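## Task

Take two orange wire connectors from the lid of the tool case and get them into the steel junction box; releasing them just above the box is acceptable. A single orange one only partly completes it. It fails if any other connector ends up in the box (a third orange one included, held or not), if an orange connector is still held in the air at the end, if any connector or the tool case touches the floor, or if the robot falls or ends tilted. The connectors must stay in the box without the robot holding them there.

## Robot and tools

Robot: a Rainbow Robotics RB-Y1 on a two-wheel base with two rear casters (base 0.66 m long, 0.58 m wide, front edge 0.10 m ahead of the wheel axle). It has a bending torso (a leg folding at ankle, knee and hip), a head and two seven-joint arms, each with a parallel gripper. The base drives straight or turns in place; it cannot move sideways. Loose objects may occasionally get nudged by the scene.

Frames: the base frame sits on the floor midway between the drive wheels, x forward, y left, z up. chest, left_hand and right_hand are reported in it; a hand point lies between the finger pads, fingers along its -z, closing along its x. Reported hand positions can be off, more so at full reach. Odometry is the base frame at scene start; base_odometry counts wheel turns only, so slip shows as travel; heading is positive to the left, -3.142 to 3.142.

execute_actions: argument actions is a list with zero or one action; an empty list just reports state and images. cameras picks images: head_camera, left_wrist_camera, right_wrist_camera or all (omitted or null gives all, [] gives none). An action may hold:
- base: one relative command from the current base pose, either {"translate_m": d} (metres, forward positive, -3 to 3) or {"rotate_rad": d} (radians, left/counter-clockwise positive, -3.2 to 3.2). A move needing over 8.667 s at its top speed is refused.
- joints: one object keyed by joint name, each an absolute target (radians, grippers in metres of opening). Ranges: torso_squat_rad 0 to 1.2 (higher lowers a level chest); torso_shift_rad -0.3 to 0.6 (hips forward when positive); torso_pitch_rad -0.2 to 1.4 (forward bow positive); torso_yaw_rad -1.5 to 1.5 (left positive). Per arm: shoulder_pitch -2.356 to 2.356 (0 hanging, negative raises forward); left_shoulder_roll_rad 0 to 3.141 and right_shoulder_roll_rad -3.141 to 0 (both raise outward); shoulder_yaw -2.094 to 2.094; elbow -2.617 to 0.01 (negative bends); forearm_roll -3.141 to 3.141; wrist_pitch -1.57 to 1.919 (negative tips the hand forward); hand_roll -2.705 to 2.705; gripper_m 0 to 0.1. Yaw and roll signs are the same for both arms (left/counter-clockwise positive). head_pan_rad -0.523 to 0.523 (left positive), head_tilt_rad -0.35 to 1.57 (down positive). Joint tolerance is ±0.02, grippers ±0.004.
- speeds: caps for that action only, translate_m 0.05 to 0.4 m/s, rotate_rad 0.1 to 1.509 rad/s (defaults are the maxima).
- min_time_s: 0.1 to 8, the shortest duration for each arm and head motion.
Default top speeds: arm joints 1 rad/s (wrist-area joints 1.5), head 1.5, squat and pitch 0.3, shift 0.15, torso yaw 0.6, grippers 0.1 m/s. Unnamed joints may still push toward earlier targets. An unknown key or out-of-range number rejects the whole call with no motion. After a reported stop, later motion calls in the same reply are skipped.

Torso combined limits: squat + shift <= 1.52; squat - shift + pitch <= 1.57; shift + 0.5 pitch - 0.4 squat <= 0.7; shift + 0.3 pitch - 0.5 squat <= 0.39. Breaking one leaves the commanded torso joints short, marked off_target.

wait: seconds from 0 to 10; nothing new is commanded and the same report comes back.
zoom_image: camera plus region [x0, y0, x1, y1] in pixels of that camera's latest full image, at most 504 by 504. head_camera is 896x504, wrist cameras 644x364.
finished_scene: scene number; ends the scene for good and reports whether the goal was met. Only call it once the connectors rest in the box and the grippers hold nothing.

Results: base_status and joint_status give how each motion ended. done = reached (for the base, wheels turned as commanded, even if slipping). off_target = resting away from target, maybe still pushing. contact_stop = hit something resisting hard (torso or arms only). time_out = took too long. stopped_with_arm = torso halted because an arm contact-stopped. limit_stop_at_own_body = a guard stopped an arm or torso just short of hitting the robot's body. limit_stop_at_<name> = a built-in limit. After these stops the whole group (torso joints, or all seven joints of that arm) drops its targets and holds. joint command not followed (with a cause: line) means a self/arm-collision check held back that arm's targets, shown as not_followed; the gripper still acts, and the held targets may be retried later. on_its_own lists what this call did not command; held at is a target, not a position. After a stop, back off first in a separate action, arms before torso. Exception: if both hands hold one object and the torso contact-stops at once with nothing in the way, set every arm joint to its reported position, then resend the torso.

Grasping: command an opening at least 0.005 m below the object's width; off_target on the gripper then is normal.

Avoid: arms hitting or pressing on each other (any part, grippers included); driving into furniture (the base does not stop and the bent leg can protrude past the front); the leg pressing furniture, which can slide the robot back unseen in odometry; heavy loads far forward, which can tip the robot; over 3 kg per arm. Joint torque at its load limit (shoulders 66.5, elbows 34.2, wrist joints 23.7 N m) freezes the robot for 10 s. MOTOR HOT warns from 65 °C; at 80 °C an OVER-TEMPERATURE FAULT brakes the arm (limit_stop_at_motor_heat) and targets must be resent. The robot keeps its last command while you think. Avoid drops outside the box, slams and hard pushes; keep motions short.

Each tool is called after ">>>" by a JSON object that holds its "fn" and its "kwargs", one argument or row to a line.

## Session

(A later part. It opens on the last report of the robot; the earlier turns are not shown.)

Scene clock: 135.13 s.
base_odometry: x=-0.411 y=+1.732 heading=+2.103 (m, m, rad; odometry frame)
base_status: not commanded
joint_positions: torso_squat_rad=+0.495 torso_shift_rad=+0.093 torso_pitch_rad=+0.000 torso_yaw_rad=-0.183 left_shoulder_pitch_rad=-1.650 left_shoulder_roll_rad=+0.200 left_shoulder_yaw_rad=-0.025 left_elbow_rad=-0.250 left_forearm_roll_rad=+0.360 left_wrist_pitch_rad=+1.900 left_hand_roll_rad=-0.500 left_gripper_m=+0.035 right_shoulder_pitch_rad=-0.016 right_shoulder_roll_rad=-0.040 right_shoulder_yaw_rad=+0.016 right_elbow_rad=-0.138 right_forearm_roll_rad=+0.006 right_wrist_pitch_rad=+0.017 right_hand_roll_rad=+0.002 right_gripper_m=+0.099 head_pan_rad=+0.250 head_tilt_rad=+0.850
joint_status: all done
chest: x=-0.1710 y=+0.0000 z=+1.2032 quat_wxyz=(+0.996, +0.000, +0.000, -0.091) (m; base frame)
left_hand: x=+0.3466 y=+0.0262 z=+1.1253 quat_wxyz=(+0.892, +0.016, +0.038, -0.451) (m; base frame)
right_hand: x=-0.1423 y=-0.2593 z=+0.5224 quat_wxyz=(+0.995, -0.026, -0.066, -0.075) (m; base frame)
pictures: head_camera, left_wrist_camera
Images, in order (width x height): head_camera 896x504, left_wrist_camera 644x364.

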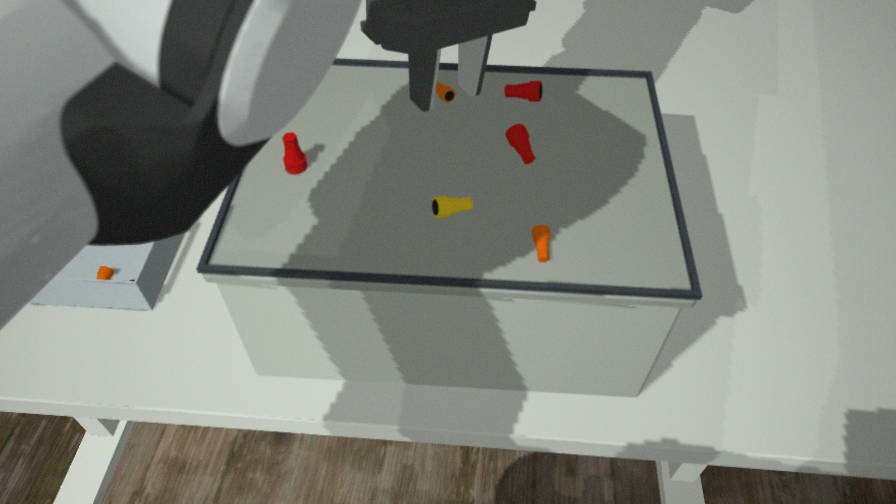

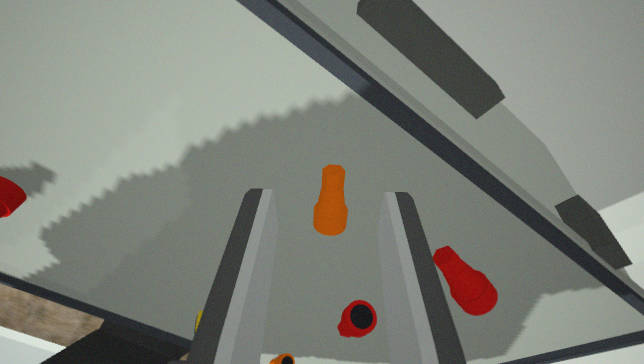

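A few mm lower, then close.

>>> {"fn": "execute_actions", "kwargs": {
  "actions": [
    {"joints":{"torso_squat_rad":0.512}}
  ],
  "cameras": []
}}

>>> {"fn": "execute_actions", "kwargs": {
  "actions": [
    {"joints":{"left_gripper_m":0.002}}
  ],
  "cameras": ["left_wrist_camera"]
}}

>>> {"fn": "execute_actions", "kwargs": {
  "actions": [
    {"joints":{"torso_squat_rad":0.35}}
  ],
  "cameras": ["head_camera","left_wrist_camera"]
}}

Scene clock: 141.40 s.
base_odometry: x=-0.411 y=+1.732 heading=+2.103 (m, m, rad; odometry frame)
base_status: not commanded
joint_positions: torso_squat_rad=+0.512 torso_shift_rad=+0.093 torso_pitch_rad=-0.001 torso_yaw_rad=-0.183 left_shoulder_pitch_rad=-1.653 left_shoulder_roll_rad=+0.201 left_shoulder_yaw_rad=-0.025 left_elbow_rad=-0.252 left_forearm_roll_rad=+0.360 left_wrist_pitch_rad=+1.900 left_hand_roll_rad=-0.500 left_gripper_m=+0.035 right_shoulder_pitch_rad=-0.016 right_shoulder_roll_rad=-0.040 right_shoulder_yaw_rad=+0.016 right_elbow_rad=-0.138 right_forearm_roll_rad=+0.006 right_wrist_pitch_rad=+0.017 right_hand_roll_rad=+0.002 right_gripper_m=+0.099 head_pan_rad=+0.250 head_tilt_rad=+0.850
joint_status: all done
chest: x=-0.1720 y=+0.0000 z=+1.1975 quat_wxyz=(+0.996, +0.000, -0.001, -0.091) (m; base frame)
left_hand: x=+0.3465 y=+0.0260 z=+1.1223 quat_wxyz=(+0.892, +0.016, +0.035, -0.451) (m; base frame)
right_hand: x=-0.1426 y=-0.2593 z=+0.5167 quat_wxyz=(+0.995, -0.026, -0.066, -0.075) (m; base frame)
pictures: none
No camera images: the call's "cameras" was empty. Leave "cameras" out to get every camera's image.

Scene clock: 142.20 s.
base_odometry: x=-0.411 y=+1.732 heading=+2.103 (m, m, rad; odometry frame)
base_status: not commanded
joint_positions: torso_squat_rad=+0.512 torso_shift_rad=+0.093 torso_pitch_rad=-0.001 torso_yaw_rad=-0.183 left_shoulder_pitch_rad=-1.653 left_shoulder_roll_rad=+0.201 left_shoulder_yaw_rad=-0.025 left_elbow_rad=-0.252 left_forearm_roll_rad=+0.360 left_wrist_pitch_rad=+1.900 left_hand_roll_rad=-0.500 left_gripper_m=+0.009 right_shoulder_pitch_rad=-0.016 right_shoulder_roll_rad=-0.040 right_shoulder_yaw_rad=+0.016 right_elbow_rad=-0.138 right_forearm_roll_rad=+0.006 right_wrist_pitch_rad=+0.017 right_hand_roll_rad=+0.002 right_gripper_m=+0.099 head_pan_rad=+0.250 head_tilt_rad=+0.850
joint_status: left_gripper_m off_target (ended at +0.009, target +0.002)
chest: x=-0.1718 y=+0.0000 z=+1.1975 quat_wxyz=(+0.996, +0.000, -0.001, -0.091) (m; base frame)
left_hand: x=+0.3465 y=+0.0259 z=+1.1219 quat_wxyz=(+0.892, +0.016, +0.035, -0.451) (m; base frame)
right_hand: x=-0.1427 y=-0.2593 z=+0.5167 quat_wxyz=(+0.995, -0.026, -0.066, -0.075) (m; base frame)
pictures: left_wrist_camera
Images, in order (width x height): left_wrist_camera 644x364.

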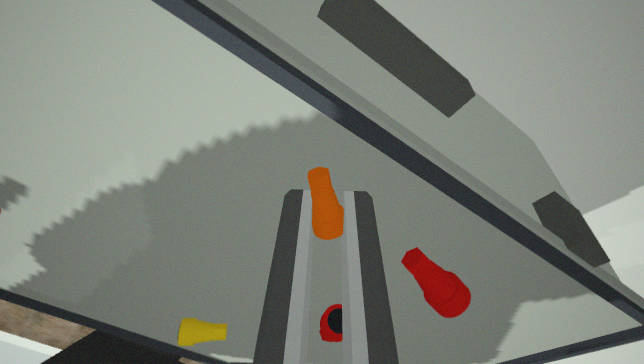

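Scene clock: 143.53 s.
base_odometry: x=-0.411 y=+1.732 heading=+2.103 (m, m, rad; odometry frame)
base_status: not commanded
joint_positions: torso_squat_rad=+0.350 torso_shift_rad=+0.093 torso_pitch_rad=+0.000 torso_yaw_rad=-0.183 left_shoulder_pitch_rad=-1.650 left_shoulder_roll_rad=+0.200 left_shoulder_yaw_rad=-0.025 left_elbow_rad=-0.250 left_forearm_roll_rad=+0.360 left_wrist_pitch_rad=+1.900 left_hand_roll_rad=-0.500 left_gripper_m=+0.009 right_shoulder_pitch_rad=-0.016 right_shoulder_roll_rad=-0.040 right_shoulder_yaw_rad=+0.016 right_elbow_rad=-0.138 right_forearm_roll_rad=+0.006 right_wrist_pitch_rad=+0.017 right_hand_roll_rad=+0.002 right_gripper_m=+0.099 head_pan_rad=+0.250 head_tilt_rad=+0.850
joint_status: all done
chest: x=-0.1669 y=+0.0000 z=+1.2446 quat_wxyz=(+0.996, +0.000, +0.000, -0.091) (m; base frame)
left_hand: x=+0.3508 y=+0.0263 z=+1.1667 quat_wxyz=(+0.892, +0.015, +0.038, -0.450) (m; base frame)
right_hand: x=-0.1385 y=-0.2593 z=+0.5638 quat_wxyz=(+0.995, -0.026, -0.066, -0.075) (m; base frame)
pictures: head_camera, left_wrist_camera
Images, in order (width x height): head_camera 896x504, left_wrist_camera 644x364.

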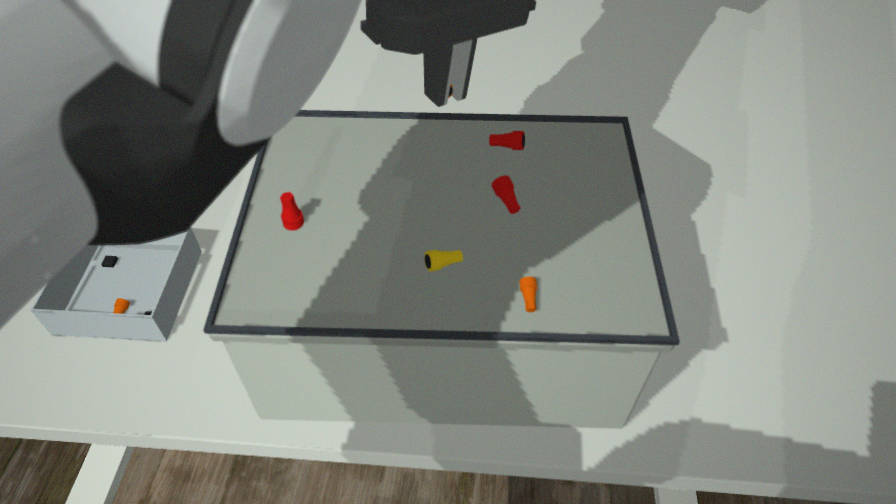

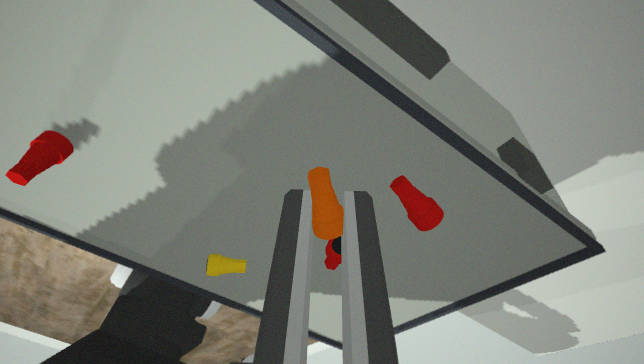

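>>> {"fn": "execute_actions", "kwargs": {
  "actions": [
    {"joints":{"torso_yaw_rad":0.4,"torso_shift_rad":0.185,"left_hand_roll_rad":-1.3}}
  ],
  "cameras": []
}}

>>> {"fn": "execute_actions", "kwargs": {
  "actions": [
    {"joints":{"torso_squat_rad":0.74,"torso_shift_rad":0.195}}
  ],
  "cameras": ["head_camera","left_wrist_camera"]
}}

Scene clock: 150.27 s.
base_odometry: x=-0.411 y=+1.732 heading=+2.103 (m, m, rad; odometry frame)
base_status: not commanded
joint_positions: torso_squat_rad=+0.350 torso_shift_rad=+0.185 torso_pitch_rad=+0.000 torso_yaw_rad=+0.400 left_shoulder_pitch_rad=-1.650 left_shoulder_roll_rad=+0.200 left_shoulder_yaw_rad=-0.025 left_elbow_rad=-0.250 left_forearm_roll_rad=+0.360 left_wrist_pitch_rad=+1.900 left_hand_roll_rad=-1.300 left_gripper_m=+0.009 right_shoulder_pitch_rad=-0.016 right_shoulder_roll_rad=-0.040 right_shoulder_yaw_rad=+0.016 right_elbow_rad=-0.139 right_forearm_roll_rad=+0.006 right_wrist_pitch_rad=+0.017 right_hand_roll_rad=+0.002 right_gripper_m=+0.099 head_pan_rad=+0.250 head_tilt_rad=+0.850
joint_status: all done
chest: x=-0.1070 y=+0.0000 z=+1.2363 quat_wxyz=(+0.980, +0.000, +0.000, +0.199) (m; base frame)
left_hand: x=+0.3106 y=+0.3069 z=+1.1580 quat_wxyz=(+0.838, -0.012, +0.039, -0.544) (m; base frame)
right_hand: x=+0.0593 y=-0.2008 z=+0.5553 quat_wxyz=(+0.974, -0.006, -0.070, +0.214) (m; base frame)
pictures: none
No camera images: the call's "cameras" was empty. Leave "cameras" out to get every camera's image.

Scene clock: 152.43 s.
base_odometry: x=-0.411 y=+1.732 heading=+2.103 (m, m, rad; odometry frame)
base_status: not commanded
joint_positions: torso_squat_rad=+0.740 torso_shift_rad=+0.195 torso_pitch_rad=+0.000 torso_yaw_rad=+0.400 left_shoulder_pitch_rad=-1.650 left_shoulder_roll_rad=+0.200 left_shoulder_yaw_rad=-0.025 left_elbow_rad=-0.250 left_forearm_roll_rad=+0.360 left_wrist_pitch_rad=+1.900 left_hand_roll_rad=-1.300 left_gripper_m=+0.009 right_shoulder_pitch_rad=-0.016 right_shoulder_roll_rad=-0.040 right_shoulder_yaw_rad=+0.016 right_elbow_rad=-0.139 right_forearm_roll_rad=+0.006 right_wrist_pitch_rad=+0.017 right_hand_roll_rad=+0.002 right_gripper_m=+0.099 head_pan_rad=+0.250 head_tilt_rad=+0.850
joint_status: all done
chest: x=-0.1279 y=+0.0001 z=+1.0970 quat_wxyz=(+0.980, +0.000, +0.000, +0.199) (m; base frame)
left_hand: x=+0.2896 y=+0.3069 z=+1.0189 quat_wxyz=(+0.838, -0.012, +0.039, -0.544) (m; base frame)
right_hand: x=+0.0386 y=-0.2008 z=+0.4162 quat_wxyz=(+0.974, -0.006, -0.071, +0.214) (m; base frame)
pictures: head_camera, left_wrist_camera
Images, in order (width x height): head_camera 896x504, left_wrist_camera 644x364.

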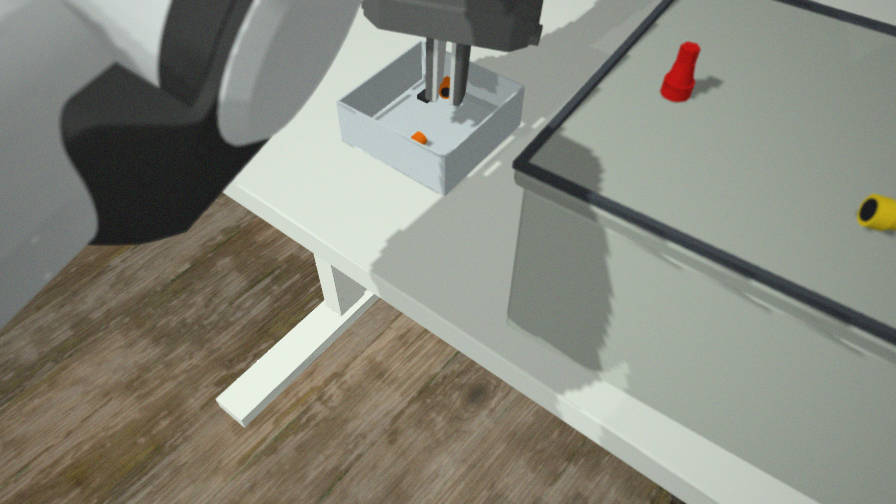

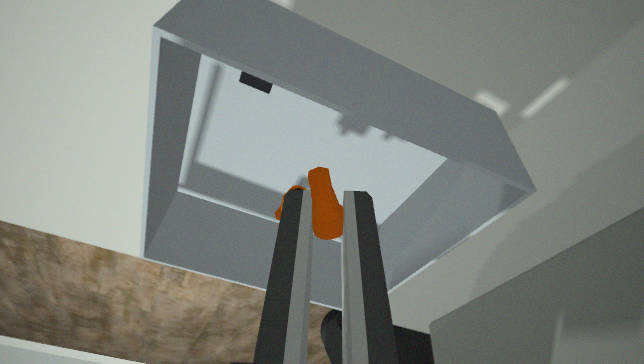

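>>> {"fn": "execute_actions", "kwargs": {
  "actions": [
    {"joints":{"torso_squat_rad":0.775}}
  ],
  "cameras": []
}}

>>> {"fn": "execute_actions", "kwargs": {
  "actions": [
    {"joints":{"left_gripper_m":0.03}}
  ],
  "cameras": []
}}

>>> {"fn": "execute_actions", "kwargs": {
  "actions": [
    {"joints":{"torso_squat_rad":0.6}}
  ],
  "cameras": ["head_camera","left_wrist_camera"]
}}

Scene clock: 161.70 s.
base_odometry: x=-0.411 y=+1.732 heading=+2.103 (m, m, rad; odometry frame)
base_status: not commanded
joint_positions: torso_squat_rad=+0.775 torso_shift_rad=+0.195 torso_pitch_rad=+0.000 torso_yaw_rad=+0.400 left_shoulder_pitch_rad=-1.650 left_shoulder_roll_rad=+0.200 left_shoulder_yaw_rad=-0.025 left_elbow_rad=-0.250 left_forearm_roll_rad=+0.360 left_wrist_pitch_rad=+1.900 left_hand_roll_rad=-1.300 left_gripper_m=+0.009 right_shoulder_pitch_rad=-0.016 right_shoulder_roll_rad=-0.040 right_shoulder_yaw_rad=+0.016 right_elbow_rad=-0.139 right_forearm_roll_rad=+0.006 right_wrist_pitch_rad=+0.017 right_hand_roll_rad=+0.002 right_gripper_m=+0.099 head_pan_rad=+0.250 head_tilt_rad=+0.850
joint_status: all done
chest: x=-0.1312 y=+0.0001 z=+1.0805 quat_wxyz=(+0.980, +0.000, +0.000, +0.199) (m; base frame)
left_hand: x=+0.2864 y=+0.3070 z=+1.0024 quat_wxyz=(+0.838, -0.012, +0.039, -0.544) (m; base frame)
right_hand: x=+0.0353 y=-0.2008 z=+0.3997 quat_wxyz=(+0.974, -0.006, -0.071, +0.214) (m; base frame)
pictures: none
No camera images: the call's "cameras" was empty. Leave "cameras" out to get every camera's image.

Scene clock: 162.47 s.
base_odometry: x=-0.411 y=+1.732 heading=+2.103 (m, m, rad; odometry frame)
base_status: not commanded
joint_positions: torso_squat_rad=+0.775 torso_shift_rad=+0.195 torso_pitch_rad=+0.000 torso_yaw_rad=+0.400 left_shoulder_pitch_rad=-1.650 left_shoulder_roll_rad=+0.200 left_shoulder_yaw_rad=-0.025 left_elbow_rad=-0.250 left_forearm_roll_rad=+0.360 left_wrist_pitch_rad=+1.900 left_hand_roll_rad=-1.300 left_gripper_m=+0.030 right_shoulder_pitch_rad=-0.016 right_shoulder_roll_rad=-0.040 right_shoulder_yaw_rad=+0.016 right_elbow_rad=-0.139 right_forearm_roll_rad=+0.006 right_wrist_pitch_rad=+0.017 right_hand_roll_rad=+0.002 right_gripper_m=+0.099 head_pan_rad=+0.250 head_tilt_rad=+0.850
joint_status: all done
chest: x=-0.1312 y=+0.0001 z=+1.0805 quat_wxyz=(+0.980, +0.000, +0.000, +0.199) (m; base frame)
left_hand: x=+0.2864 y=+0.3070 z=+1.0024 quat_wxyz=(+0.838, -0.012, +0.039, -0.544) (m; base frame)
right_hand: x=+0.0353 y=-0.2008 z=+0.3997 quat_wxyz=(+0.974, -0.006, -0.071, +0.214) (m; base frame)
pictures: none
No camera images: the call's "cameras" was empty. Leave "cameras" out to get every camera's image.

Scene clock: 163.83 s.
base_odometry: x=-0.411 y=+1.732 heading=+2.103 (m, m, rad; odometry frame)
base_status: not commanded
joint_positions: torso_squat_rad=+0.600 torso_shift_rad=+0.195 torso_pitch_rad=+0.000 torso_yaw_rad=+0.400 left_shoulder_pitch_rad=-1.650 left_shoulder_roll_rad=+0.200 left_shoulder_yaw_rad=-0.025 left_elbow_rad=-0.250 left_forearm_roll_rad=+0.360 left_wrist_pitch_rad=+1.900 left_hand_roll_rad=-1.300 left_gripper_m=+0.030 right_shoulder_pitch_rad=-0.016 right_shoulder_roll_rad=-0.040 right_shoulder_yaw_rad=+0.016 right_elbow_rad=-0.139 right_forearm_roll_rad=+0.006 right_wrist_pitch_rad=+0.017 right_hand_roll_rad=+0.002 right_gripper_m=+0.099 head_pan_rad=+0.250 head_tilt_rad=+0.850
joint_status: all done
chest: x=-0.1159 y=+0.0000 z=+1.1567 quat_wxyz=(+0.980, +0.000, +0.000, +0.199) (m; base frame)
left_hand: x=+0.3016 y=+0.3069 z=+1.0784 quat_wxyz=(+0.838, -0.012, +0.039, -0.544) (m; base frame)
right_hand: x=+0.0503 y=-0.2008 z=+0.4758 quat_wxyz=(+0.974, -0.006, -0.070, +0.214) (m; base frame)
pictures: head_camera, left_wrist_camera
Images, in order (width x height): head_camera 896x504, left_wrist_camera 644x364.

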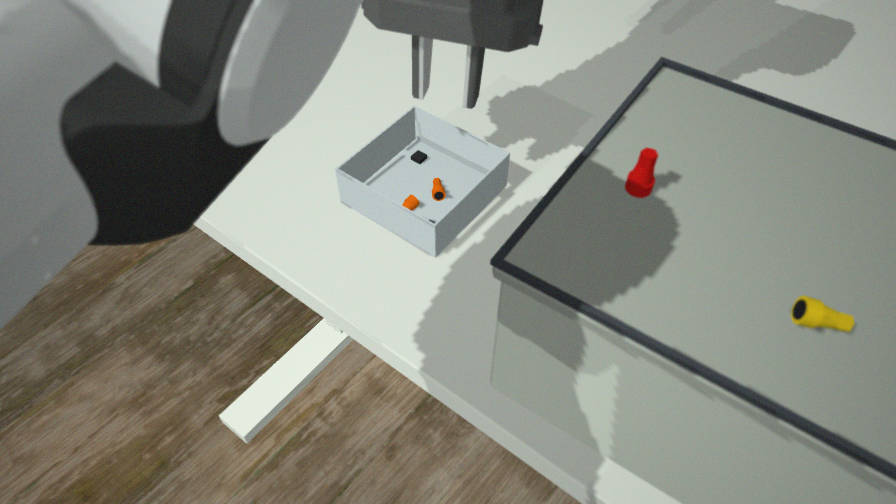

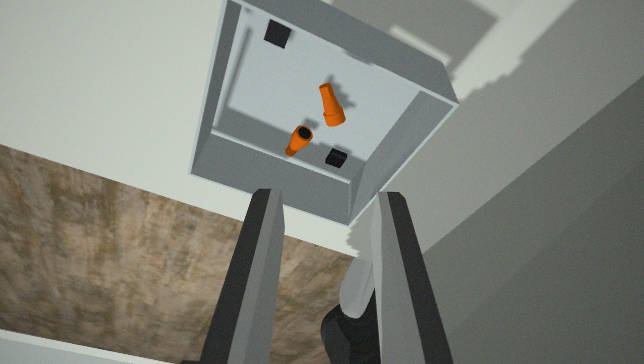

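>>> {"fn": "finished_scene", "kwargs": {
  "scene": 2
}}

The scene is finished: the task was done.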